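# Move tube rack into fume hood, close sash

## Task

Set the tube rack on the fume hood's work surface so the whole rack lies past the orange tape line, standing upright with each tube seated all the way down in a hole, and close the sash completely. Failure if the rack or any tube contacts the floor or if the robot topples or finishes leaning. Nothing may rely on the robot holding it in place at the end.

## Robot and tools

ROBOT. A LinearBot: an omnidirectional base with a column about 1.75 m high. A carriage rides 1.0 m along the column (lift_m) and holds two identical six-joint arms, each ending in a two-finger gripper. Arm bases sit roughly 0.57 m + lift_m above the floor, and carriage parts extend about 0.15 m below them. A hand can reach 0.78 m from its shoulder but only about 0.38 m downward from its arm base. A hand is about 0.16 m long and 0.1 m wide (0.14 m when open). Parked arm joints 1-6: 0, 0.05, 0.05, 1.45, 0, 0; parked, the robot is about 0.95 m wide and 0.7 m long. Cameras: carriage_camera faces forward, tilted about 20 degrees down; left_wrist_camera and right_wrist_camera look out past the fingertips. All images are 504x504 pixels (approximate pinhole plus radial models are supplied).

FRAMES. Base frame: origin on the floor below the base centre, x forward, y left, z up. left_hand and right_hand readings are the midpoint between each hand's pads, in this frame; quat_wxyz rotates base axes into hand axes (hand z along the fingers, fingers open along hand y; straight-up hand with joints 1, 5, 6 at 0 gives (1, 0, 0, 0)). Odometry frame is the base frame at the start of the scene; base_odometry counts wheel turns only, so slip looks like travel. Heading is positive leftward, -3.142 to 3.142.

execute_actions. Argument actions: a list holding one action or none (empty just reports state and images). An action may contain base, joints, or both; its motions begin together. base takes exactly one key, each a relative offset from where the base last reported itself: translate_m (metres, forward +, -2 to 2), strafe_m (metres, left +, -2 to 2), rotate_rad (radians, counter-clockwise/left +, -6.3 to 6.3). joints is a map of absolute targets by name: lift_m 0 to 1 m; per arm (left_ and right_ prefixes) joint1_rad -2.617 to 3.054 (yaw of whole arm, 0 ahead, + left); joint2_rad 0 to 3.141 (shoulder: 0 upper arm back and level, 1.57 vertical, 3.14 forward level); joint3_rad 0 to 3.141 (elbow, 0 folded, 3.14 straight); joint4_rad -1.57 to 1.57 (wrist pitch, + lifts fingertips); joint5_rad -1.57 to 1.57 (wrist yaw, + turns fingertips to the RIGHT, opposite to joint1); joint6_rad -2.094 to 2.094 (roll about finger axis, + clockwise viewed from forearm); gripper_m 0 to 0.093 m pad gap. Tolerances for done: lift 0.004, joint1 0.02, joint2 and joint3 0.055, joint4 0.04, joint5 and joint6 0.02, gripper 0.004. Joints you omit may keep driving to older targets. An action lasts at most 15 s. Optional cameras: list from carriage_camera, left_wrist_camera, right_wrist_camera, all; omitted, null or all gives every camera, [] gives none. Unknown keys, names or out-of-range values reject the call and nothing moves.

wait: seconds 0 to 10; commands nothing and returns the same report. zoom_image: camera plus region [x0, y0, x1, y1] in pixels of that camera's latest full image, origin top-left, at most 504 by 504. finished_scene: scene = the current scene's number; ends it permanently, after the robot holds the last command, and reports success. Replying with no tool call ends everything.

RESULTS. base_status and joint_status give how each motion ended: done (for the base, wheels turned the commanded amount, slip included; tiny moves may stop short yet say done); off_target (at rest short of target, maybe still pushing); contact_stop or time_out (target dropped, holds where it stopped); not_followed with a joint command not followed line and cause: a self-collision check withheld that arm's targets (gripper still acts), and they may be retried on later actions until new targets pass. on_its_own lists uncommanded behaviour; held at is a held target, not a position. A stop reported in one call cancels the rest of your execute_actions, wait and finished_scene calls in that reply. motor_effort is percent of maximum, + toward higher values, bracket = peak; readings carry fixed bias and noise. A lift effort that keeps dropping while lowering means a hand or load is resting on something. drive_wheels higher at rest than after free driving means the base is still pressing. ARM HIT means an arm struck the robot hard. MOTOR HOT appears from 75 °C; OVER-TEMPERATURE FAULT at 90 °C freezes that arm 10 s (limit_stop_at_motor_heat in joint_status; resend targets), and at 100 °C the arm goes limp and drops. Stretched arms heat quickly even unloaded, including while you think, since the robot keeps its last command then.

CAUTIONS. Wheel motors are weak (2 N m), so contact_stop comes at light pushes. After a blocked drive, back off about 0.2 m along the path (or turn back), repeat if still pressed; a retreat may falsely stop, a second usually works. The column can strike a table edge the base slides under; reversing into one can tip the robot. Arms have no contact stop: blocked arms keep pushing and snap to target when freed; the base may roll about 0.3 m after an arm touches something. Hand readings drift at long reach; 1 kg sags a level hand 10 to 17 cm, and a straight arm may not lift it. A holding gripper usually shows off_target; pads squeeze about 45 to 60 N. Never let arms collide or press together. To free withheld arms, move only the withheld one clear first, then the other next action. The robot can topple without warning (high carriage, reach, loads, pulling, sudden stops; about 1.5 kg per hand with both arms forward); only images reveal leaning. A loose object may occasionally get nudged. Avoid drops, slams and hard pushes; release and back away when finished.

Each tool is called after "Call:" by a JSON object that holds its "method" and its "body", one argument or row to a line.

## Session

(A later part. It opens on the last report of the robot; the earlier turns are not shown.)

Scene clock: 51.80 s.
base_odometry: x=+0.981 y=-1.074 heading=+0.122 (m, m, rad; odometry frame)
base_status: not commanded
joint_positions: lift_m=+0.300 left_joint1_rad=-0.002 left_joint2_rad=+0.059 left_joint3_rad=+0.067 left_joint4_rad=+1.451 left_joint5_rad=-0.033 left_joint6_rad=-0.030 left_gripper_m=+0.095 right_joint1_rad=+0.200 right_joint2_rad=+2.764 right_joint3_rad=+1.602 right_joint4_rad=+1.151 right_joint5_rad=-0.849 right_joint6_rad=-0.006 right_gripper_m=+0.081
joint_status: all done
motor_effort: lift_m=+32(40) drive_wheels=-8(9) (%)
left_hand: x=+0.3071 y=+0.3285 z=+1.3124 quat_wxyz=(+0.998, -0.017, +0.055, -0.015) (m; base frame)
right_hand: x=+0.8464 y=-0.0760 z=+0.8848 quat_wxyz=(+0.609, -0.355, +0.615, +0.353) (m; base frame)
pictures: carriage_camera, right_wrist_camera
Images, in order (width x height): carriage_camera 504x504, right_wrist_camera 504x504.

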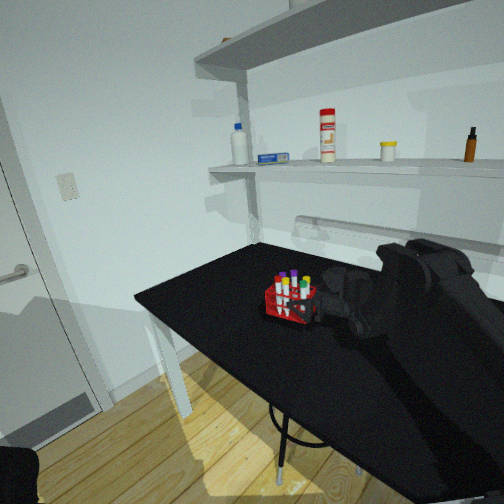

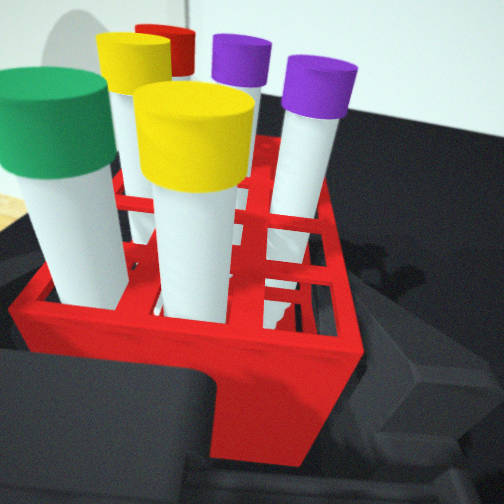

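Call:
{"method": "execute_actions", "body": {
  "actions": [
    {"base":{"translate_m":-0.8},"joints":{"lift_m":0.5,"right_joint5_rad":0,"right_joint1_rad":0,"right_joint4_rad":1.19}}
  ],
  "cameras": []
}}

Call:
{"method": "execute_actions", "body": {
  "actions": [
    {"base":{"strafe_m":0.6}}
  ],
  "cameras": ["carriage_camera"]
}}

Call:
{"method": "execute_actions", "body": {
  "actions": [
    {"base":{"rotate_rad":-2.27}}
  ],
  "cameras": ["carriage_camera"]
}}

Call:
{"method": "execute_actions", "body": {
  "actions": [
    {"base":{"strafe_m":-0.85}}
  ],
  "cameras": ["carriage_camera","right_wrist_camera"]
}}

Scene clock: 56.67 s.
base_odometry: x=+0.187 y=-1.171 heading=+0.122 (m, m, rad; odometry frame)
base_status: done
joint_positions: lift_m=+0.500 left_joint1_rad=-0.002 left_joint2_rad=+0.059 left_joint3_rad=+0.067 left_joint4_rad=+1.450 left_joint5_rad=-0.033 left_joint6_rad=-0.030 left_gripper_m=+0.095 right_joint1_rad=-0.002 right_joint2_rad=+2.767 right_joint3_rad=+1.602 right_joint4_rad=+1.162 right_joint5_rad=-0.003 right_joint6_rad=-0.006 right_gripper_m=+0.081
joint_status: all done
motor_effort: lift_m=+32(39) drive_wheels=-6(49) (%)
left_hand: x=+0.3073 y=+0.3285 z=+1.5123 quat_wxyz=(+0.998, -0.017, +0.056, -0.015) (m; base frame)
right_hand: x=+0.9422 y=-0.3238 z=+1.0850 quat_wxyz=(+0.706, -0.003, +0.708, -0.002) (m; base frame)
pictures: none
No camera images: the call's "cameras" was empty. Leave "cameras" out to get every camera's image.

Scene clock: 60.13 s.
base_odometry: x=+0.114 y=-0.576 heading=+0.123 (m, m, rad; odometry frame)
base_status: done
joint_positions: lift_m=+0.500 left_joint1_rad=-0.002 left_joint2_rad=+0.059 left_joint3_rad=+0.067 left_joint4_rad=+1.450 left_joint5_rad=-0.033 left_joint6_rad=-0.030 left_gripper_m=+0.095 right_joint1_rad=+0.001 right_joint2_rad=+2.767 right_joint3_rad=+1.602 right_joint4_rad=+1.161 right_joint5_rad=-0.001 right_joint6_rad=-0.006 right_gripper_m=+0.081
joint_status: not commanded
motor_effort: lift_m=+32(32) drive_wheels=-10(40) (%)
left_hand: x=+0.3073 y=+0.3285 z=+1.5123 quat_wxyz=(+0.998, -0.017, +0.056, -0.015) (m; base frame)
right_hand: x=+0.9422 y=-0.3221 z=+1.0848 quat_wxyz=(+0.706, -0.003, +0.709, -0.002) (m; base frame)
pictures: carriage_camera
Images, in order (width x height): carriage_camera 504x504.

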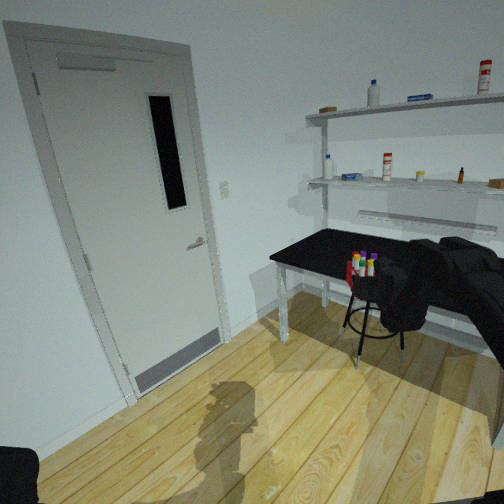

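Scene clock: 63.80 s.
base_odometry: x=+0.114 y=-0.576 heading=-2.146 (m, m, rad; odometry frame)
base_status: done
joint_positions: lift_m=+0.500 left_joint1_rad=-0.002 left_joint2_rad=+0.059 left_joint3_rad=+0.067 left_joint4_rad=+1.449 left_joint5_rad=-0.033 left_joint6_rad=-0.030 left_gripper_m=+0.095 right_joint1_rad=-0.006 right_joint2_rad=+2.767 right_joint3_rad=+1.602 right_joint4_rad=+1.159 right_joint5_rad=+0.004 right_joint6_rad=-0.006 right_gripper_m=+0.081
joint_status: not commanded
motor_effort: lift_m=+32(32) drive_wheels=+25(70) (%)
left_hand: x=+0.3075 y=+0.3285 z=+1.5123 quat_wxyz=(+0.998, -0.017, +0.056, -0.015) (m; base frame)
right_hand: x=+0.9422 y=-0.3278 z=+1.0843 quat_wxyz=(+0.705, +0.002, +0.709, -0.006) (m; base frame)
pictures: carriage_camera
Images, in order (width x height): carriage_camera 504x504.

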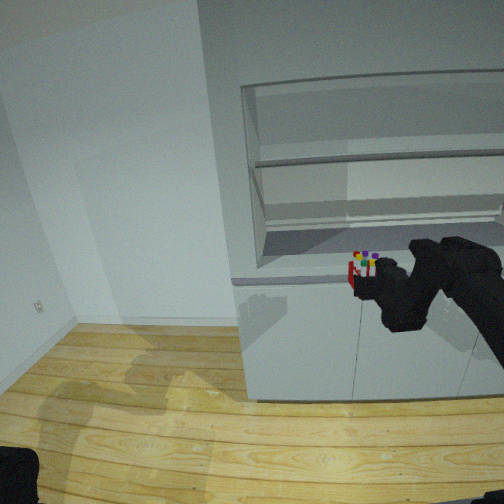

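Scene clock: 67.90 s.
base_odometry: x=-0.599 y=-0.112 heading=-2.147 (m, m, rad; odometry frame)
base_status: done
joint_positions: lift_m=+0.500 left_joint1_rad=-0.002 left_joint2_rad=+0.059 left_joint3_rad=+0.067 left_joint4_rad=+1.449 left_joint5_rad=-0.033 left_joint6_rad=-0.030 left_gripper_m=+0.095 right_joint1_rad=-0.002 right_joint2_rad=+2.767 right_joint3_rad=+1.602 right_joint4_rad=+1.159 right_joint5_rad=+0.001 right_joint6_rad=-0.006 right_gripper_m=+0.081
joint_status: not commanded
motor_effort: lift_m=+32(32) drive_wheels=-16(58) (%)
left_hand: x=+0.3075 y=+0.3285 z=+1.5123 quat_wxyz=(+0.998, -0.017, +0.056, -0.015) (m; base frame)
right_hand: x=+0.9422 y=-0.3243 z=+1.0843 quat_wxyz=(+0.705, -0.001, +0.709, -0.003) (m; base frame)
pictures: carriage_camera, right_wrist_camera
Images, in order (width x height): carriage_camera 504x504, right_wrist_camera 504x504.

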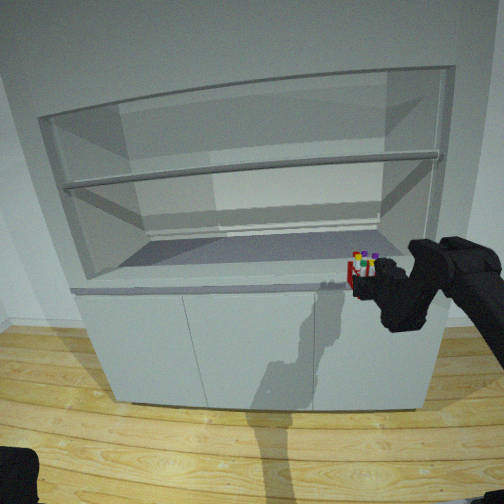

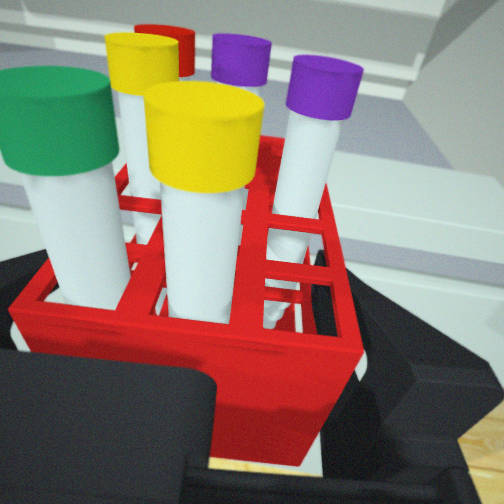

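Call:
{"method": "execute_actions", "body": {
  "actions": [
    {"base":{"rotate_rad":-0.07}}
  ],
  "cameras": []
}}

Call:
{"method": "execute_actions", "body": {
  "actions": [
    {"base":{"translate_m":0.65}}
  ],
  "cameras": ["carriage_camera","right_wrist_camera"]
}}

Scene clock: 69.47 s.
base_odometry: x=-0.599 y=-0.112 heading=-2.217 (m, m, rad; odometry frame)
base_status: done
joint_positions: lift_m=+0.500 left_joint1_rad=-0.002 left_joint2_rad=+0.059 left_joint3_rad=+0.067 left_joint4_rad=+1.450 left_joint5_rad=-0.033 left_joint6_rad=-0.030 left_gripper_m=+0.095 right_joint1_rad=-0.006 right_joint2_rad=+2.767 right_joint3_rad=+1.602 right_joint4_rad=+1.159 right_joint5_rad=+0.002 right_joint6_rad=-0.006 right_gripper_m=+0.081
joint_status: not commanded
motor_effort: lift_m=+32(32) drive_wheels=-15(32) (%)
left_hand: x=+0.3072 y=+0.3285 z=+1.5124 quat_wxyz=(+0.998, -0.017, +0.056, -0.015) (m; base frame)
right_hand: x=+0.9422 y=-0.3271 z=+1.0843 quat_wxyz=(+0.705, +0.000, +0.709, -0.005) (m; base frame)
pictures: none
No camera images: the call's "cameras" was empty. Leave "cameras" out to get every camera's image.

Scene clock: 72.97 s.
base_odometry: x=-0.991 y=-0.630 heading=-2.219 (m, m, rad; odometry frame)
base_status: done
joint_positions: lift_m=+0.500 left_joint1_rad=-0.002 left_joint2_rad=+0.059 left_joint3_rad=+0.067 left_joint4_rad=+1.451 left_joint5_rad=-0.033 left_joint6_rad=-0.030 left_gripper_m=+0.095 right_joint1_rad=-0.004 right_joint2_rad=+2.767 right_joint3_rad=+1.602 right_joint4_rad=+1.159 right_joint5_rad=+0.002 right_joint6_rad=-0.006 right_gripper_m=+0.081
joint_status: not commanded
motor_effort: lift_m=+32(32) drive_wheels=-15(48) (%)
left_hand: x=+0.3071 y=+0.3285 z=+1.5124 quat_wxyz=(+0.998, -0.017, +0.055, -0.015) (m; base frame)
right_hand: x=+0.9422 y=-0.3256 z=+1.0842 quat_wxyz=(+0.705, +0.000, +0.709, -0.004) (m; base frame)
pictures: carriage_camera, right_wrist_camera
Images, in order (width x height): carriage_camera 504x504, right_wrist_camera 504x504.

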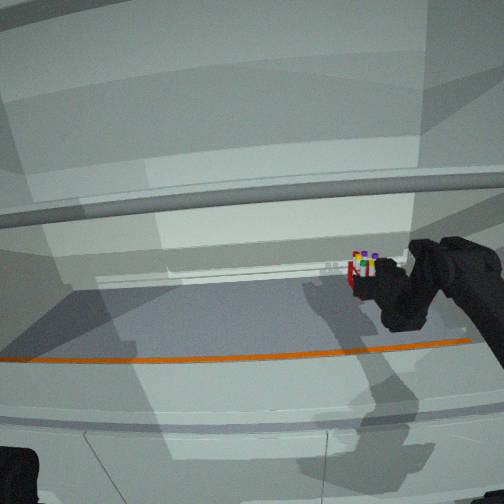

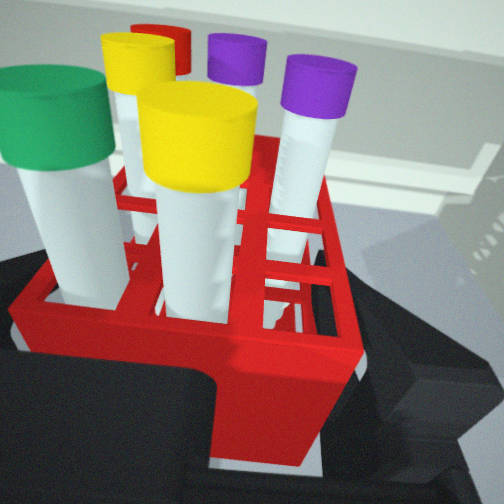

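Call:
{"method": "execute_actions", "body": {
  "actions": [
    {"base":{"translate_m":0.08},"joints":{"lift_m":0.43}}
  ],
  "cameras": ["carriage_camera","right_wrist_camera"]
}}

Call:
{"method": "execute_actions", "body": {
  "actions": [
    {"joints":{"lift_m":0.4}}
  ],
  "cameras": ["carriage_camera"]
}}

Scene clock: 74.83 s.
base_odometry: x=-1.040 y=-0.693 heading=-2.220 (m, m, rad; odometry frame)
base_status: done
joint_positions: lift_m=+0.430 left_joint1_rad=-0.002 left_joint2_rad=+0.059 left_joint3_rad=+0.067 left_joint4_rad=+1.451 left_joint5_rad=-0.033 left_joint6_rad=-0.030 left_gripper_m=+0.095 right_joint1_rad=-0.001 right_joint2_rad=+2.780 right_joint3_rad=+1.602 right_joint4_rad=+1.155 right_joint5_rad=+0.001 right_joint6_rad=-0.006 right_gripper_m=+0.081
joint_status: all done
motor_effort: lift_m=+26(25) drive_wheels=-13(47) (%)
left_hand: x=+0.3071 y=+0.3285 z=+1.4429 quat_wxyz=(+0.998, -0.017, +0.055, -0.015) (m; base frame)
right_hand: x=+0.9407 y=-0.3235 z=+1.0055 quat_wxyz=(+0.699, -0.002, +0.715, -0.003) (m; base frame)
pictures: carriage_camera, right_wrist_camera
Images, in order (width x height): carriage_camera 504x504, right_wrist_camera 504x504.

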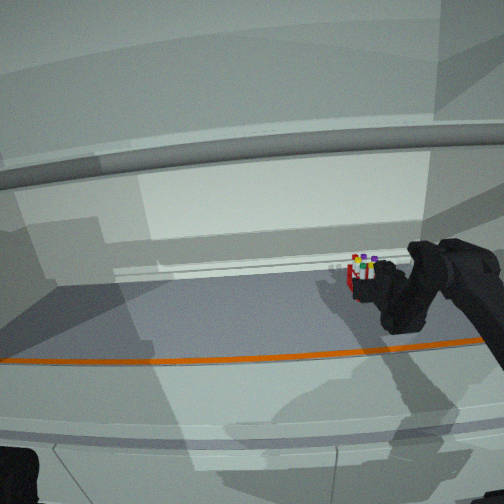

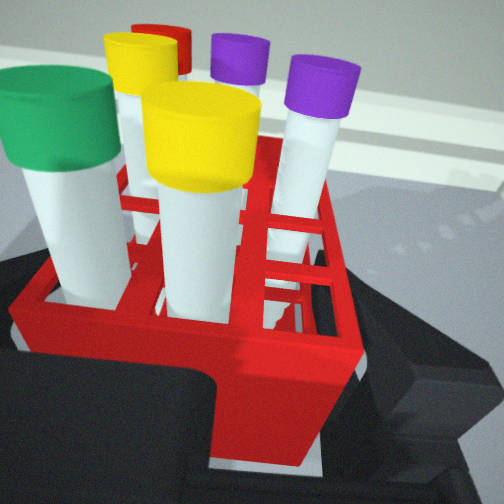

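Scene clock: 75.47 s.
base_odometry: x=-1.040 y=-0.693 heading=-2.220 (m, m, rad; odometry frame)
base_status: not commanded
joint_positions: lift_m=+0.400 left_joint1_rad=-0.002 left_joint2_rad=+0.059 left_joint3_rad=+0.067 left_joint4_rad=+1.451 left_joint5_rad=-0.033 left_joint6_rad=-0.030 left_gripper_m=+0.095 right_joint1_rad=-0.001 right_joint2_rad=+2.771 right_joint3_rad=+1.602 right_joint4_rad=+1.185 right_joint5_rad=+0.001 right_joint6_rad=-0.003 right_gripper_m=+0.081
joint_status: all done
motor_effort: lift_m=+24(26) drive_wheels=-12(13) (%)
left_hand: x=+0.3071 y=+0.3285 z=+1.4130 quat_wxyz=(+0.998, -0.017, +0.055, -0.015) (m; base frame)
right_hand: x=+0.9417 y=-0.3235 z=+0.9886 quat_wxyz=(+0.713, +0.000, +0.702, -0.002) (m; base frame)
pictures: carriage_camera
Images, in order (width x height): carriage_camera 504x504.

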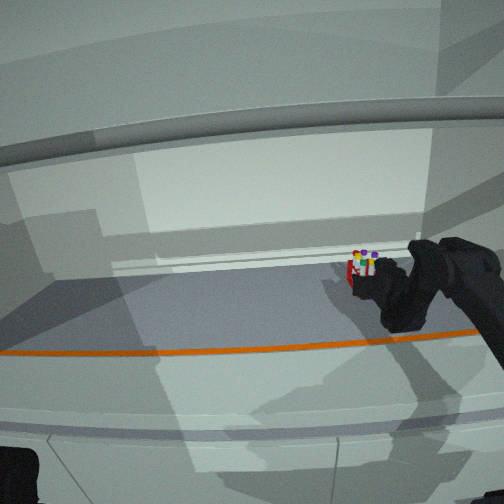

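Call:
{"method": "execute_actions", "body": {
  "actions": [
    {"joints":{"right_gripper_m":0.093,"lift_m":0.405}}
  ],
  "cameras": []
}}

Call:
{"method": "execute_actions", "body": {
  "actions": [
    {"base":{"translate_m":-0.45}}
  ],
  "cameras": ["carriage_camera","right_wrist_camera"]
}}

Call:
{"method": "execute_actions", "body": {
  "actions": [
    {"joints":{"lift_m":0.7,"right_joint2_rad":2.22,"right_joint3_rad":1.0,"right_joint4_rad":1.24,"right_joint6_rad":1.57,"left_joint2_rad":2.22,"left_joint3_rad":1.0,"left_joint4_rad":1.24,"left_joint6_rad":1.57,"left_joint5_rad":0}}
  ]
}}

Scene clock: 76.53 s.
base_odometry: x=-1.040 y=-0.693 heading=-2.220 (m, m, rad; odometry frame)
base_status: not commanded
joint_positions: lift_m=+0.405 left_joint1_rad=-0.002 left_joint2_rad=+0.059 left_joint3_rad=+0.067 left_joint4_rad=+1.450 left_joint5_rad=-0.033 left_joint6_rad=-0.030 left_gripper_m=+0.095 right_joint1_rad=-0.001 right_joint2_rad=+2.770 right_joint3_rad=+1.602 right_joint4_rad=+1.180 right_joint5_rad=+0.001 right_joint6_rad=-0.003 right_gripper_m=+0.093
joint_status: all done
motor_effort: lift_m=+33(38) drive_wheels=-12(13) (%)
left_hand: x=+0.3071 y=+0.3285 z=+1.4173 quat_wxyz=(+0.998, -0.017, +0.056, -0.015) (m; base frame)
right_hand: x=+0.9419 y=-0.3235 z=+0.9926 quat_wxyz=(+0.711, +0.000, +0.703, -0.002) (m; base frame)
pictures: none
No camera images: the call's "cameras" was empty. Leave "cameras" out to get every camera's image.

Scene clock: 79.57 s.
base_odometry: x=-0.768 y=-0.335 heading=-2.220 (m, m, rad; odometry frame)
base_status: done
joint_positions: lift_m=+0.405 left_joint1_rad=-0.002 left_joint2_rad=+0.059 left_joint3_rad=+0.067 left_joint4_rad=+1.446 left_joint5_rad=-0.033 left_joint6_rad=-0.030 left_gripper_m=+0.095 right_joint1_rad=-0.001 right_joint2_rad=+2.748 right_joint3_rad=+1.623 right_joint4_rad=+1.188 right_joint5_rad=+0.000 right_joint6_rad=-0.003 right_gripper_m=+0.093
joint_status: not commanded
motor_effort: lift_m=+33(33) drive_wheels=-5(68) (%)
left_hand: x=+0.3084 y=+0.3285 z=+1.4172 quat_wxyz=(+0.998, -0.017, +0.058, -0.015) (m; base frame)
right_hand: x=+0.9477 y=-0.3234 z=+1.0170 quat_wxyz=(+0.729, -0.001, +0.684, -0.002) (m; base frame)
pictures: carriage_camera, right_wrist_camera
Images, in order (width x height): carriage_camera 504x504, right_wrist_camera 504x504.

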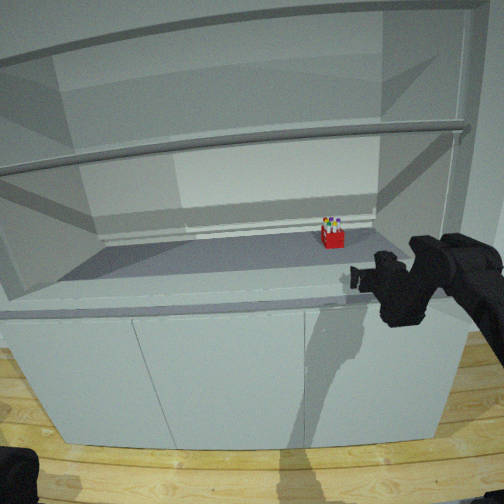

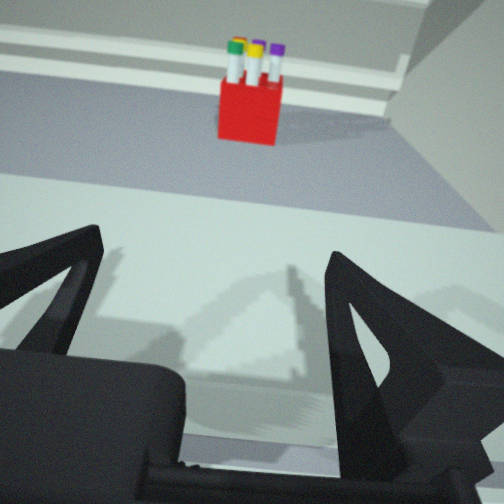

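Scene clock: 81.67 s.
base_odometry: x=-0.768 y=-0.335 heading=-2.220 (m, m, rad; odometry frame)
base_status: not commanded
joint_positions: lift_m=+0.700 left_joint1_rad=-0.002 left_joint2_rad=+2.217 left_joint3_rad=+0.998 left_joint4_rad=+1.242 left_joint5_rad=-0.006 left_joint6_rad=+1.562 left_gripper_m=+0.095 right_joint1_rad=-0.001 right_joint2_rad=+2.223 right_joint3_rad=+1.015 right_joint4_rad=+1.243 right_joint5_rad=+0.000 right_joint6_rad=+1.561 right_gripper_m=+0.093
joint_status: all done
motor_effort: lift_m=+32(36) drive_wheels=-4(6) (%)
left_hand: x=+0.8443 y=+0.3229 z=+1.3974 quat_wxyz=(+0.507, +0.491, +0.498, +0.504) (m; base frame)
right_hand: x=+0.8479 y=-0.3233 z=+1.4014 quat_wxyz=(+0.512, +0.489, +0.493, +0.506) (m; base frame)
pictures: carriage_camera, left_wrist_camera, right_wrist_camera
Images, in order (width x height): carriage_camera 504x504, left_wrist_camera 504x504, right_wrist_camera 504x504.

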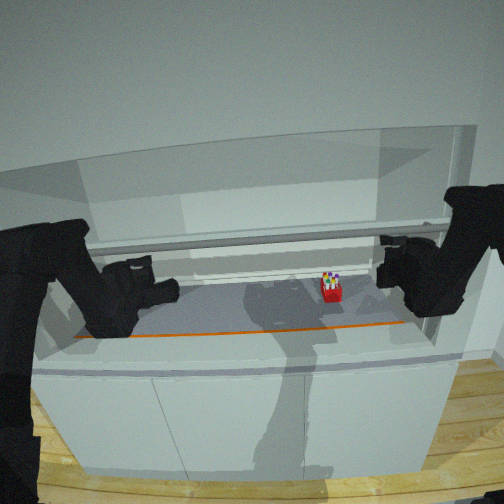

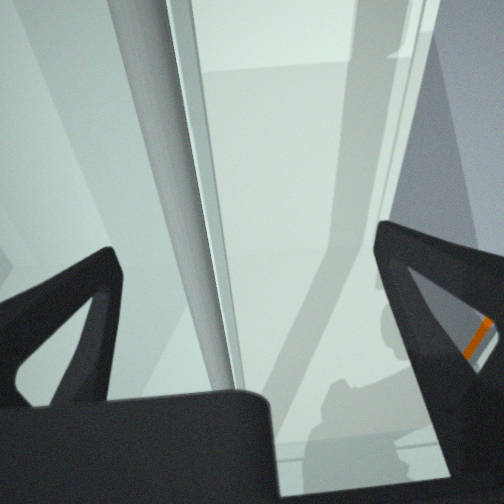

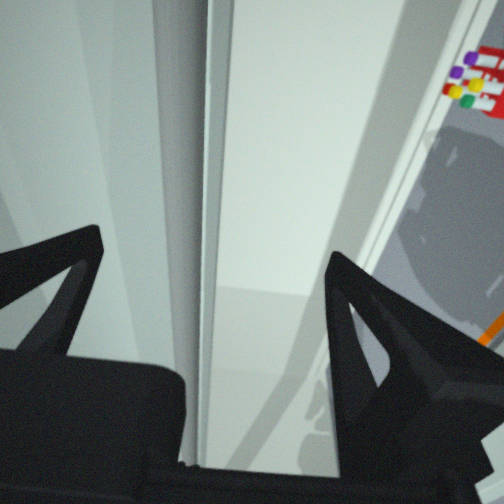

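Call:
{"method": "execute_actions", "body": {
  "actions": [
    {"base":{"translate_m":0.15},"joints":{"lift_m":0.8,"right_joint6_rad":0,"left_joint6_rad":0,"left_gripper_m":0.03,"right_gripper_m":0.03,"right_joint4_rad":1.1,"left_joint4_rad":1.1}}
  ]
}}

Scene clock: 83.93 s.
base_odometry: x=-0.858 y=-0.453 heading=-2.220 (m, m, rad; odometry frame)
base_status: done
joint_positions: lift_m=+0.800 left_joint1_rad=-0.002 left_joint2_rad=+2.207 left_joint3_rad=+0.972 left_joint4_rad=+1.142 left_joint5_rad=+0.002 left_joint6_rad=+0.006 left_gripper_m=+0.030 right_joint1_rad=+0.000 right_joint2_rad=+2.211 right_joint3_rad=+0.960 right_joint4_rad=+1.156 right_joint5_rad=+0.006 right_joint6_rad=+0.005 right_gripper_m=+0.030
joint_status: left_joint4_rad off_target (ended at +1.142, target +1.100); right_joint4_rad off_target (ended at +1.155, target +1.100); the others done
motor_effort: lift_m=+32(43) drive_wheels=+37(43) (%)
left_hand: x=+0.8380 y=+0.3216 z=+1.4688 quat_wxyz=(+0.674, +0.003, +0.739, +0.001) (m; base frame)
right_hand: x=+0.8353 y=-0.3237 z=+1.4654 quat_wxyz=(+0.673, +0.004, +0.740, +0.000) (m; base frame)
pictures: carriage_camera, left_wrist_camera, right_wrist_camera
Images, in order (width x height): carriage_camera 504x504, left_wrist_camera 504x504, right_wrist_camera 504x504.

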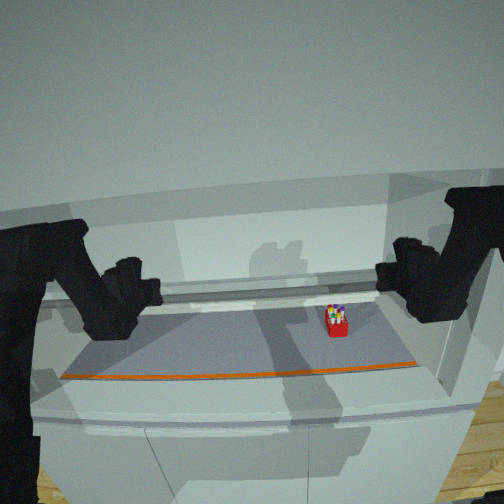

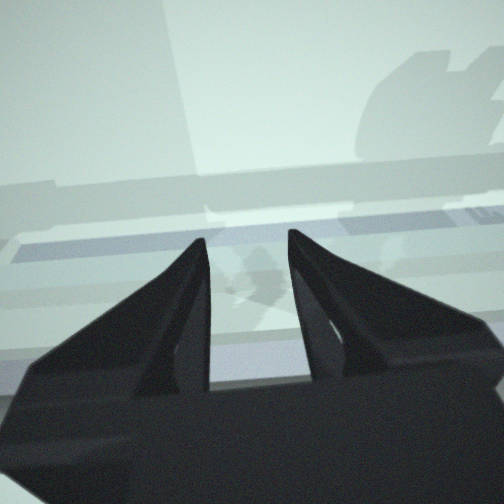

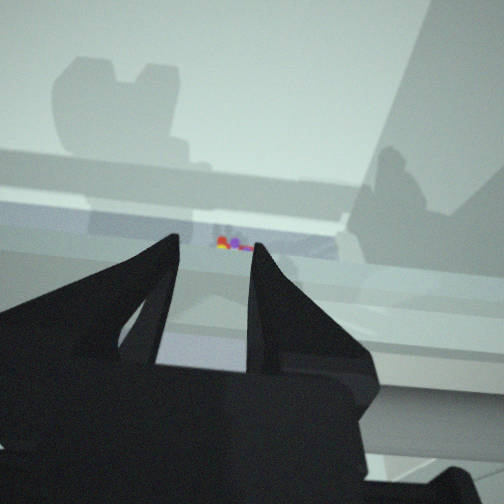

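Fingers are already against the glass, above the bar. Ease back and lower.

Call:
{"method": "execute_actions", "body": {
  "actions": [
    {"base":{"translate_m":-0.025}}
  ],
  "cameras": []
}}

Call:
{"method": "execute_actions", "body": {
  "actions": [
    {"joints":{"lift_m":0.6}}
  ]
}}

Scene clock: 85.17 s.
base_odometry: x=-0.843 y=-0.434 heading=-2.220 (m, m, rad; odometry frame)
base_status: done
joint_positions: lift_m=+0.800 left_joint1_rad=-0.002 left_joint2_rad=+2.207 left_joint3_rad=+0.985 left_joint4_rad=+1.120 left_joint5_rad=+0.000 left_joint6_rad=+0.006 left_gripper_m=+0.030 right_joint1_rad=+0.001 right_joint2_rad=+2.211 right_joint3_rad=+0.978 right_joint4_rad=+1.113 right_joint5_rad=+0.004 right_joint6_rad=+0.005 right_gripper_m=+0.030
joint_status: not commanded
on_its_own: right_joint4_rad moved -0.043 to your old target +1.100
motor_effort: lift_m=+32(32) drive_wheels=+13(38) (%)
left_hand: x=+0.8403 y=+0.3220 z=+1.4683 quat_wxyz=(+0.670, +0.003, +0.742, +0.002) (m; base frame)
right_hand: x=+0.8383 y=-0.3231 z=+1.4617 quat_wxyz=(+0.663, +0.003, +0.748, +0.000) (m; base frame)
pictures: none
No camera images: the call's "cameras" was empty. Leave "cameras" out to get every camera's image.

Scene clock: 86.80 s.
base_odometry: x=-0.843 y=-0.434 heading=-2.220 (m, m, rad; odometry frame)
base_status: not commanded
joint_positions: lift_m=+0.601 left_joint1_rad=-0.002 left_joint2_rad=+2.108 left_joint3_rad=+1.042 left_joint4_rad=+1.476 left_joint5_rad=+0.000 left_joint6_rad=-0.020 left_gripper_m=+0.030 right_joint1_rad=+0.001 right_joint2_rad=+2.103 right_joint3_rad=+1.050 right_joint4_rad=+1.459 right_joint5_rad=+0.005 right_joint6_rad=-0.018 right_gripper_m=+0.030
joint_status: all done
motor_effort: lift_m=+20(19) drive_wheels=+13(13) (%)
left_hand: x=+0.8303 y=+0.3219 z=+1.4309 quat_wxyz=(+0.836, -0.005, +0.549, -0.009) (m; base frame)
right_hand: x=+0.8320 y=-0.3232 z=+1.4332 quat_wxyz=(+0.835, -0.003, +0.550, -0.008) (m; base frame)
pictures: carriage_camera, left_wrist_camera, right_wrist_camera
Images, in order (width x height): carriage_camera 504x504, left_wrist_camera 504x504, right_wrist_camera 504x504.

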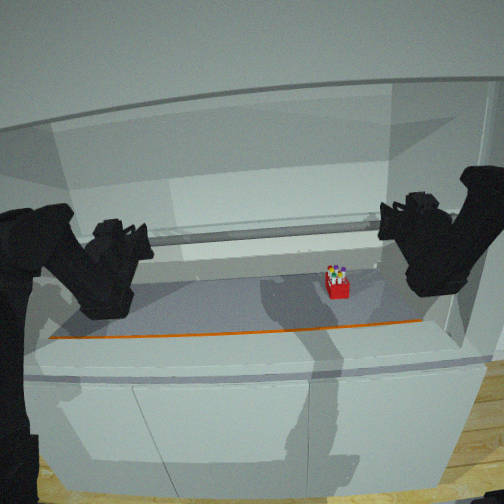

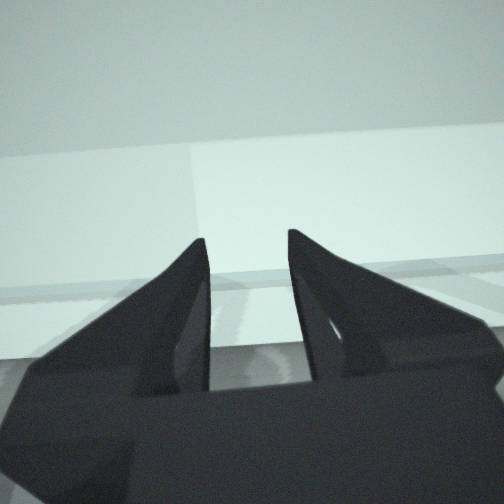

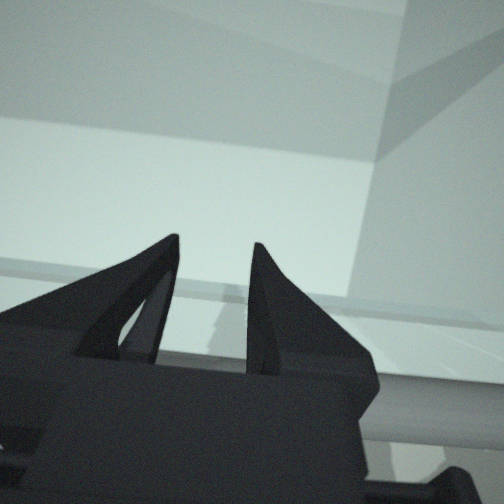

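Call:
{"method": "execute_actions", "body": {
  "actions": [
    {"joints":{"lift_m":0.8}}
  ],
  "cameras": []
}}

Call:
{"method": "execute_actions", "body": {
  "actions": [
    {"base":{"translate_m":-0.1}}
  ],
  "cameras": []
}}

Call:
{"method": "execute_actions", "body": {
  "actions": [
    {"joints":{"lift_m":1.0,"right_joint6_rad":1.57,"left_joint6_rad":1.57,"left_gripper_m":0.07,"right_gripper_m":0.07,"right_joint4_rad":0.15,"left_joint4_rad":0.15}}
  ],
  "cameras": []
}}

Call:
{"method": "execute_actions", "body": {
  "actions": [
    {"base":{"translate_m":0.17}}
  ]
}}

Scene clock: 88.93 s.
base_odometry: x=-0.843 y=-0.434 heading=-2.220 (m, m, rad; odometry frame)
base_status: not commanded
joint_positions: lift_m=+0.800 left_joint1_rad=-0.002 left_joint2_rad=+2.208 left_joint3_rad=+1.019 left_joint4_rad=+1.123 left_joint5_rad=+0.002 left_joint6_rad=-0.009 left_gripper_m=+0.030 right_joint1_rad=+0.001 right_joint2_rad=+2.217 right_joint3_rad=+1.018 right_joint4_rad=+1.105 right_joint5_rad=+0.005 right_joint6_rad=-0.010 right_gripper_m=+0.030
joint_status: all done
motor_effort: lift_m=+32(37) drive_wheels=+12(13) (%)
left_hand: x=+0.8482 y=+0.3216 z=+1.4816 quat_wxyz=(+0.683, -0.002, +0.730, -0.004) (m; base frame)
right_hand: x=+0.8475 y=-0.3232 z=+1.4719 quat_wxyz=(+0.673, -0.002, +0.739, -0.005) (m; base frame)
pictures: none
No camera images: the call's "cameras" was empty. Leave "cameras" out to get every camera's image.

Scene clock: 90.57 s.
base_odometry: x=-0.783 y=-0.354 heading=-2.220 (m, m, rad; odometry frame)
base_status: done
joint_positions: lift_m=+0.800 left_joint1_rad=-0.002 left_joint2_rad=+2.208 left_joint3_rad=+1.019 left_joint4_rad=+1.120 left_joint5_rad=+0.002 left_joint6_rad=-0.009 left_gripper_m=+0.030 right_joint1_rad=+0.001 right_joint2_rad=+2.217 right_joint3_rad=+1.018 right_joint4_rad=+1.101 right_joint5_rad=+0.004 right_joint6_rad=-0.010 right_gripper_m=+0.030
joint_status: not commanded
motor_effort: lift_m=+32(32) drive_wheels=-7(45) (%)
left_hand: x=+0.8481 y=+0.3216 z=+1.4808 quat_wxyz=(+0.682, -0.002, +0.731, -0.004) (m; base frame)
right_hand: x=+0.8474 y=-0.3231 z=+1.4707 quat_wxyz=(+0.672, -0.002, +0.741, -0.005) (m; base frame)
pictures: none
No camera images: the call's "cameras" was empty. Leave "cameras" out to get every camera's image.

Scene clock: 92.30 s.
base_odometry: x=-0.783 y=-0.354 heading=-2.220 (m, m, rad; odometry frame)
base_status: not commanded
joint_positions: lift_m=+0.998 left_joint1_rad=-0.002 left_joint2_rad=+2.212 left_joint3_rad=+1.019 left_joint4_rad=+0.169 left_joint5_rad=+0.002 left_joint6_rad=+1.562 left_gripper_m=+0.070 right_joint1_rad=+0.001 right_joint2_rad=+2.220 right_joint3_rad=+1.018 right_joint4_rad=+0.153 right_joint5_rad=+0.004 right_joint6_rad=+1.561 right_gripper_m=+0.070
joint_status: all done
joint sent to its limit — the command would take lift_m past its upper limit, so that joint was sent only as far as its limit.
motor_effort: lift_m=+32(40) drive_wheels=-7(7) (%)
left_hand: x=+0.7307 y=+0.3217 z=+1.4845 quat_wxyz=(+0.193, +0.678, +0.683, +0.189) (m; base frame)
right_hand: x=+0.7253 y=-0.3232 z=+1.4787 quat_wxyz=(+0.185, +0.680, +0.686, +0.180) (m; base frame)
pictures: none
No camera images: the call's "cameras" was empty. Leave "cameras" out to get every camera's image.

Scene clock: 94.53 s.
base_odometry: x=-0.886 y=-0.489 heading=-2.221 (m, m, rad; odometry frame)
base_status: done
joint_positions: lift_m=+0.998 left_joint1_rad=-0.002 left_joint2_rad=+2.212 left_joint3_rad=+1.019 left_joint4_rad=+0.166 left_joint5_rad=+0.002 left_joint6_rad=+1.562 left_gripper_m=+0.070 right_joint1_rad=+0.001 right_joint2_rad=+2.220 right_joint3_rad=+1.018 right_joint4_rad=+0.150 right_joint5_rad=+0.003 right_joint6_rad=+1.561 right_gripper_m=+0.070
joint_status: not commanded
motor_effort: lift_m=+32(32) drive_wheels=-11(43) (%)
left_hand: x=+0.7301 y=+0.3217 z=+1.4841 quat_wxyz=(+0.192, +0.679, +0.683, +0.188) (m; base frame)
right_hand: x=+0.7247 y=-0.3229 z=+1.4784 quat_wxyz=(+0.183, +0.680, +0.687, +0.180) (m; base frame)
pictures: carriage_camera, left_wrist_camera, right_wrist_camera
Images, in order (width x height): carriage_camera 504x504, left_wrist_camera 504x504, right_wrist_camera 504x504.

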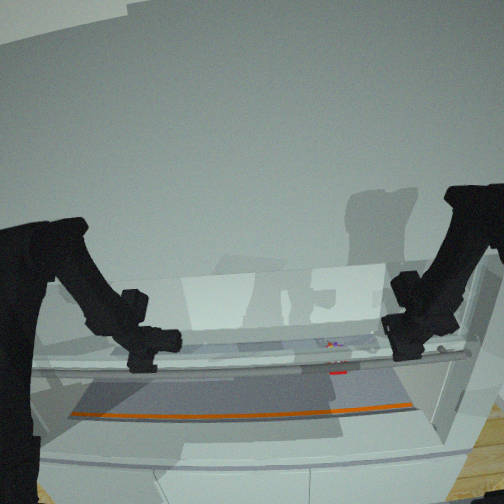

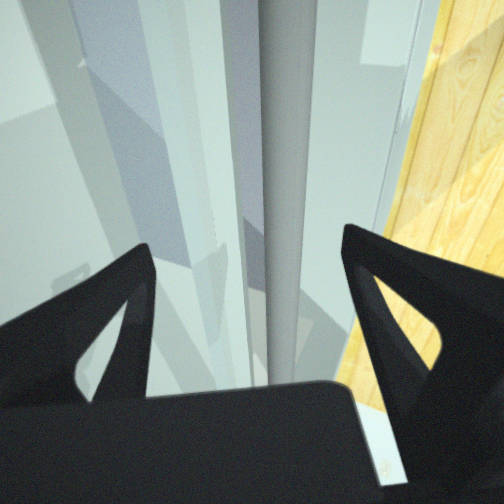

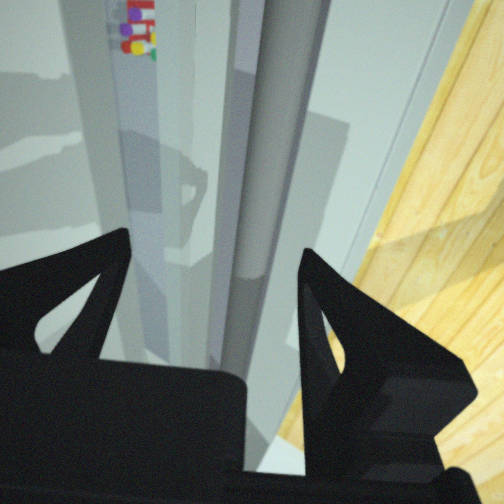

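Call:
{"method": "execute_actions", "body": {
  "actions": [
    {"joints":{"lift_m":0.945}}
  ],
  "cameras": ["left_wrist_camera","right_wrist_camera"]
}}

Scene clock: 95.47 s.
base_odometry: x=-0.886 y=-0.489 heading=-2.221 (m, m, rad; odometry frame)
base_status: not commanded
joint_positions: lift_m=+0.945 left_joint1_rad=-0.002 left_joint2_rad=+2.216 left_joint3_rad=+1.019 left_joint4_rad=+0.158 left_joint5_rad=+0.002 left_joint6_rad=+1.562 left_gripper_m=+0.070 right_joint1_rad=+0.001 right_joint2_rad=+2.224 right_joint3_rad=+1.018 right_joint4_rad=+0.147 right_joint5_rad=+0.003 right_joint6_rad=+1.561 right_gripper_m=+0.070
joint_status: all done
motor_effort: lift_m=+25(23) drive_wheels=-10(11) (%)
left_hand: x=+0.7276 y=+0.3218 z=+1.4288 quat_wxyz=(+0.188, +0.680, +0.685, +0.184) (m; base frame)
right_hand: x=+0.7233 y=-0.3229 z=+1.4240 quat_wxyz=(+0.181, +0.681, +0.687, +0.177) (m; base frame)
pictures: left_wrist_camera, right_wrist_camera
Images, in order (width x height): left_wrist_camera 504x504, right_wrist_camera 504x504.

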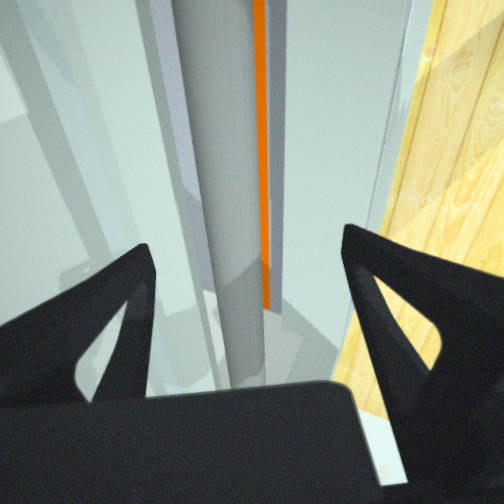

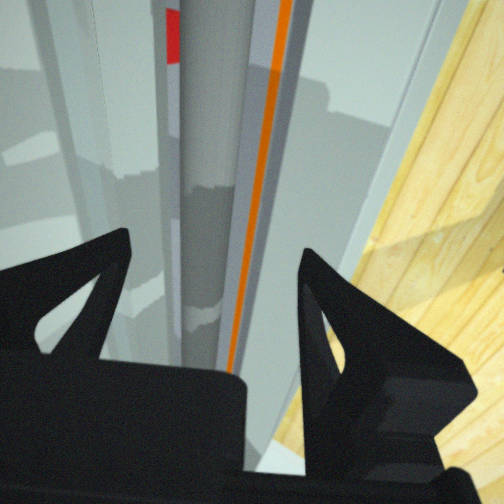

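Call:
{"method": "execute_actions", "body": {
  "actions": [
    {"base":{"translate_m":0.028},"joints":{"lift_m":0.915}}
  ],
  "cameras": ["left_wrist_camera","right_wrist_camera"]
}}

Scene clock: 96.57 s.
base_odometry: x=-0.903 y=-0.511 heading=-2.223 (m, m, rad; odometry frame)
base_status: done
joint_positions: lift_m=+0.915 left_joint1_rad=-0.002 left_joint2_rad=+2.218 left_joint3_rad=+1.019 left_joint4_rad=+0.151 left_joint5_rad=+0.002 left_joint6_rad=+1.562 left_gripper_m=+0.070 right_joint1_rad=+0.001 right_joint2_rad=+2.225 right_joint3_rad=+1.018 right_joint4_rad=+0.148 right_joint5_rad=+0.002 right_joint6_rad=+1.561 right_gripper_m=+0.070
joint_status: all done
motor_effort: lift_m=+25(21) drive_wheels=+13(51) (%)
left_hand: x=+0.7256 y=+0.3218 z=+1.3972 quat_wxyz=(+0.184, +0.681, +0.685, +0.181) (m; base frame)
right_hand: x=+0.7233 y=-0.3229 z=+1.3938 quat_wxyz=(+0.181, +0.681, +0.687, +0.178) (m; base frame)
pictures: left_wrist_camera, right_wrist_camera
Images, in order (width x height): left_wrist_camera 504x504, right_wrist_camera 504x504.

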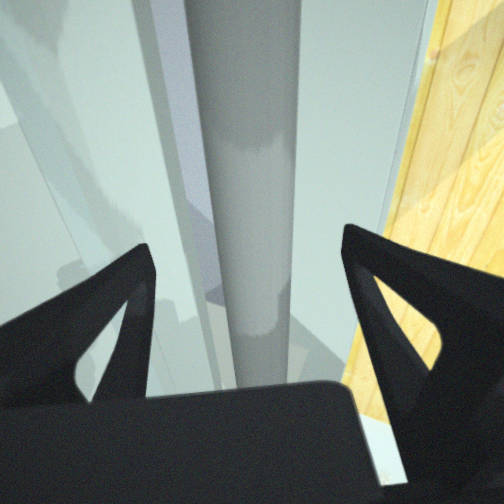

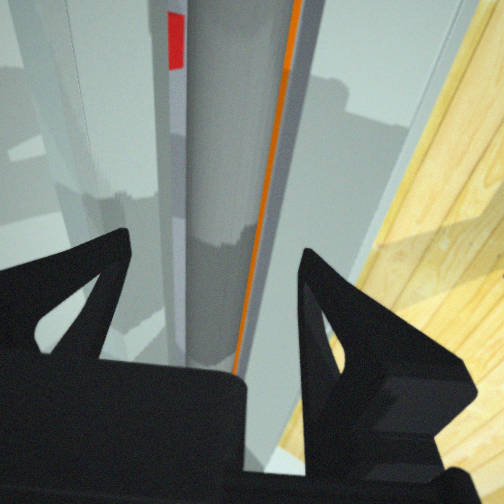

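Call:
{"method": "execute_actions", "body": {
  "actions": [
    {"joints":{"lift_m":0.88,"left_gripper_m":0.055,"right_gripper_m":0.055}}
  ],
  "cameras": ["left_wrist_camera","right_wrist_camera"]
}}

Scene clock: 97.37 s.
base_odometry: x=-0.903 y=-0.511 heading=-2.223 (m, m, rad; odometry frame)
base_status: not commanded
joint_positions: lift_m=+0.880 left_joint1_rad=-0.002 left_joint2_rad=+2.218 left_joint3_rad=+1.019 left_joint4_rad=+0.154 left_joint5_rad=+0.002 left_joint6_rad=+1.562 left_gripper_m=+0.055 right_joint1_rad=+0.001 right_joint2_rad=+2.225 right_joint3_rad=+1.018 right_joint4_rad=+0.148 right_joint5_rad=+0.002 right_joint6_rad=+1.562 right_gripper_m=+0.055
joint_status: all done
motor_effort: lift_m=+25(27) drive_wheels=+11(12) (%)
left_hand: x=+0.7263 y=+0.3218 z=+1.3627 quat_wxyz=(+0.185, +0.681, +0.685, +0.182) (m; base frame)
right_hand: x=+0.7230 y=-0.3229 z=+1.3584 quat_wxyz=(+0.180, +0.681, +0.687, +0.177) (m; base frame)
pictures: left_wrist_camera, right_wrist_camera
Images, in order (width x height): left_wrist_camera 504x504, right_wrist_camera 504x504.

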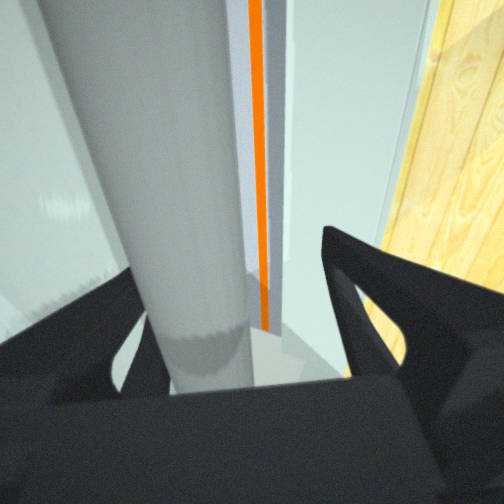

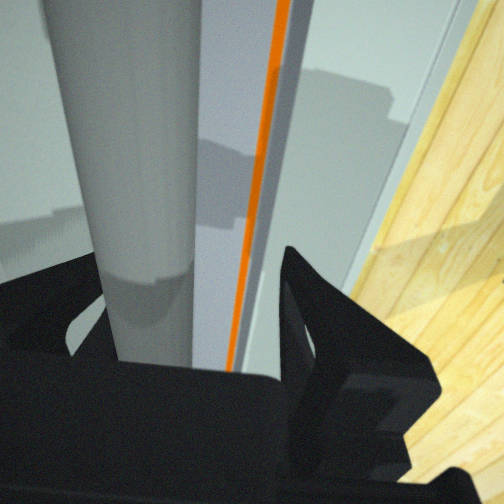

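Bar is between the fingers. Grip and pull.

Call:
{"method": "execute_actions", "body": {
  "actions": [
    {"base":{"translate_m":0.01},"joints":{"left_gripper_m":0.0,"right_gripper_m":0.0}}
  ],
  "cameras": []
}}

Call:
{"method": "execute_actions", "body": {
  "actions": [
    {"joints":{"lift_m":0.7}}
  ]
}}

Scene clock: 100.37 s.
base_odometry: x=-0.910 y=-0.519 heading=-2.223 (m, m, rad; odometry frame)
base_status: done
joint_positions: lift_m=+0.880 left_joint1_rad=-0.002 left_joint2_rad=+2.205 left_joint3_rad=+1.019 left_joint4_rad=+0.157 left_joint5_rad=-0.001 left_joint6_rad=+1.575 left_gripper_m=+0.022 right_joint1_rad=+0.001 right_joint2_rad=+2.214 right_joint3_rad=+1.018 right_joint4_rad=+0.161 right_joint5_rad=-0.002 right_joint6_rad=+1.570 right_gripper_m=+0.022
joint_status: left_gripper_m off_target (ended at +0.022, target +0.000); right_gripper_m off_target (ended at +0.022, target +0.000)
motor_effort: lift_m=+25(25) drive_wheels=+12(38) (%)
left_hand: x=+0.7293 y=+0.3223 z=+1.3683 quat_wxyz=(+0.188, +0.683, +0.680, +0.189) (m; base frame)
right_hand: x=+0.7283 y=-0.3221 z=+1.3650 quat_wxyz=(+0.187, +0.681, +0.683, +0.188) (m; base frame)
pictures: none
No camera images: the call's "cameras" was empty. Leave "cameras" out to get every camera's image.

Scene clock: 102.03 s.
base_odometry: x=-0.910 y=-0.519 heading=-2.223 (m, m, rad; odometry frame)
base_status: not commanded
joint_positions: lift_m=+0.700 left_joint1_rad=-0.002 left_joint2_rad=+2.236 left_joint3_rad=+1.019 left_joint4_rad=+0.218 left_joint5_rad=+0.000 left_joint6_rad=+1.577 left_gripper_m=+0.020 right_joint1_rad=+0.001 right_joint2_rad=+2.255 right_joint3_rad=+1.018 right_joint4_rad=+0.240 right_joint5_rad=+0.000 right_joint6_rad=+1.570 right_gripper_m=+0.020
joint_status: all done
motor_effort: lift_m=+30(35) drive_wheels=-56(57) (%)
left_hand: x=+0.7358 y=+0.3221 z=+1.1825 quat_wxyz=(+0.199, +0.681, +0.676, +0.200) (m; base frame)
right_hand: x=+0.7362 y=-0.3224 z=+1.1771 quat_wxyz=(+0.200, +0.678, +0.679, +0.200) (m; base frame)
pictures: carriage_camera, left_wrist_camera, right_wrist_camera
Images, in order (width x height): carriage_camera 504x504, left_wrist_camera 504x504, right_wrist_camera 504x504.

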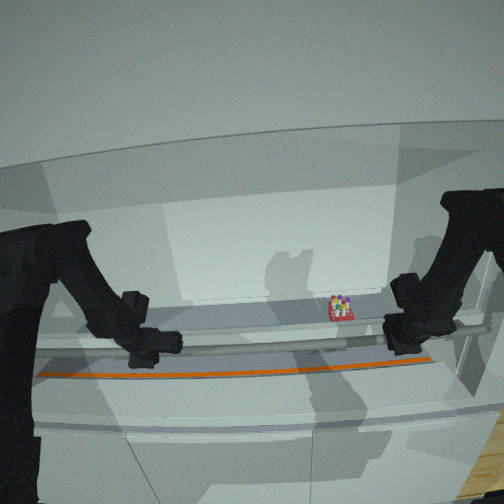

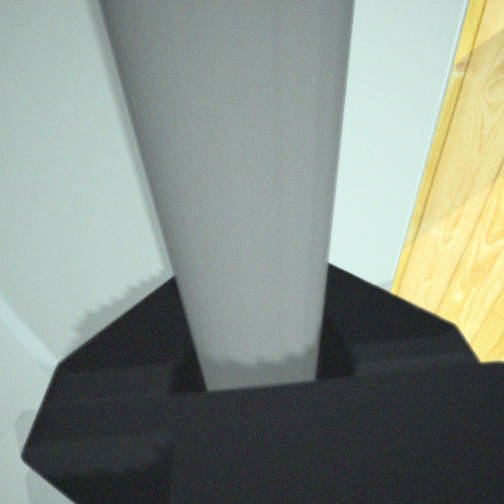

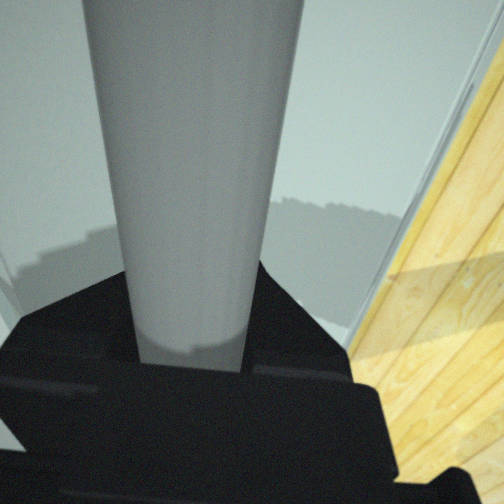

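Call:
{"method": "execute_actions", "body": {
  "actions": [
    {"joints":{"lift_m":0.56}}
  ],
  "cameras": []
}}

Call:
{"method": "execute_actions", "body": {
  "actions": [
    {"joints":{"lift_m":0.51}}
  ],
  "cameras": ["carriage_camera"]
}}

Scene clock: 103.40 s.
base_odometry: x=-0.910 y=-0.519 heading=-2.223 (m, m, rad; odometry frame)
base_status: not commanded
joint_positions: lift_m=+0.599 left_joint1_rad=-0.002 left_joint2_rad=+2.223 left_joint3_rad=+1.019 left_joint4_rad=+0.220 left_joint5_rad=-0.001 left_joint6_rad=+1.575 left_gripper_m=+0.020 right_joint1_rad=+0.001 right_joint2_rad=+2.239 right_joint3_rad=+1.018 right_joint4_rad=+0.238 right_joint5_rad=-0.001 right_joint6_rad=+1.569 right_gripper_m=+0.020
joint_status: lift_m contact_stop (moved -0.101 of -0.140)
on_its_own: lift_m is held at +0.599, not at your +0.560, since a contact_stop
motor_effort: lift_m=+29(34) drive_wheels=-41(70) (%)
left_hand: x=+0.7389 y=+0.3222 z=+1.0879 quat_wxyz=(+0.204, +0.679, +0.675, +0.205) (m; base frame)
right_hand: x=+0.7391 y=-0.3223 z=+1.0831 quat_wxyz=(+0.205, +0.676, +0.678, +0.205) (m; base frame)
pictures: none
No camera images: the call's "cameras" was empty. Leave "cameras" out to get every camera's image.

not run: a stop came earlier in this reply.


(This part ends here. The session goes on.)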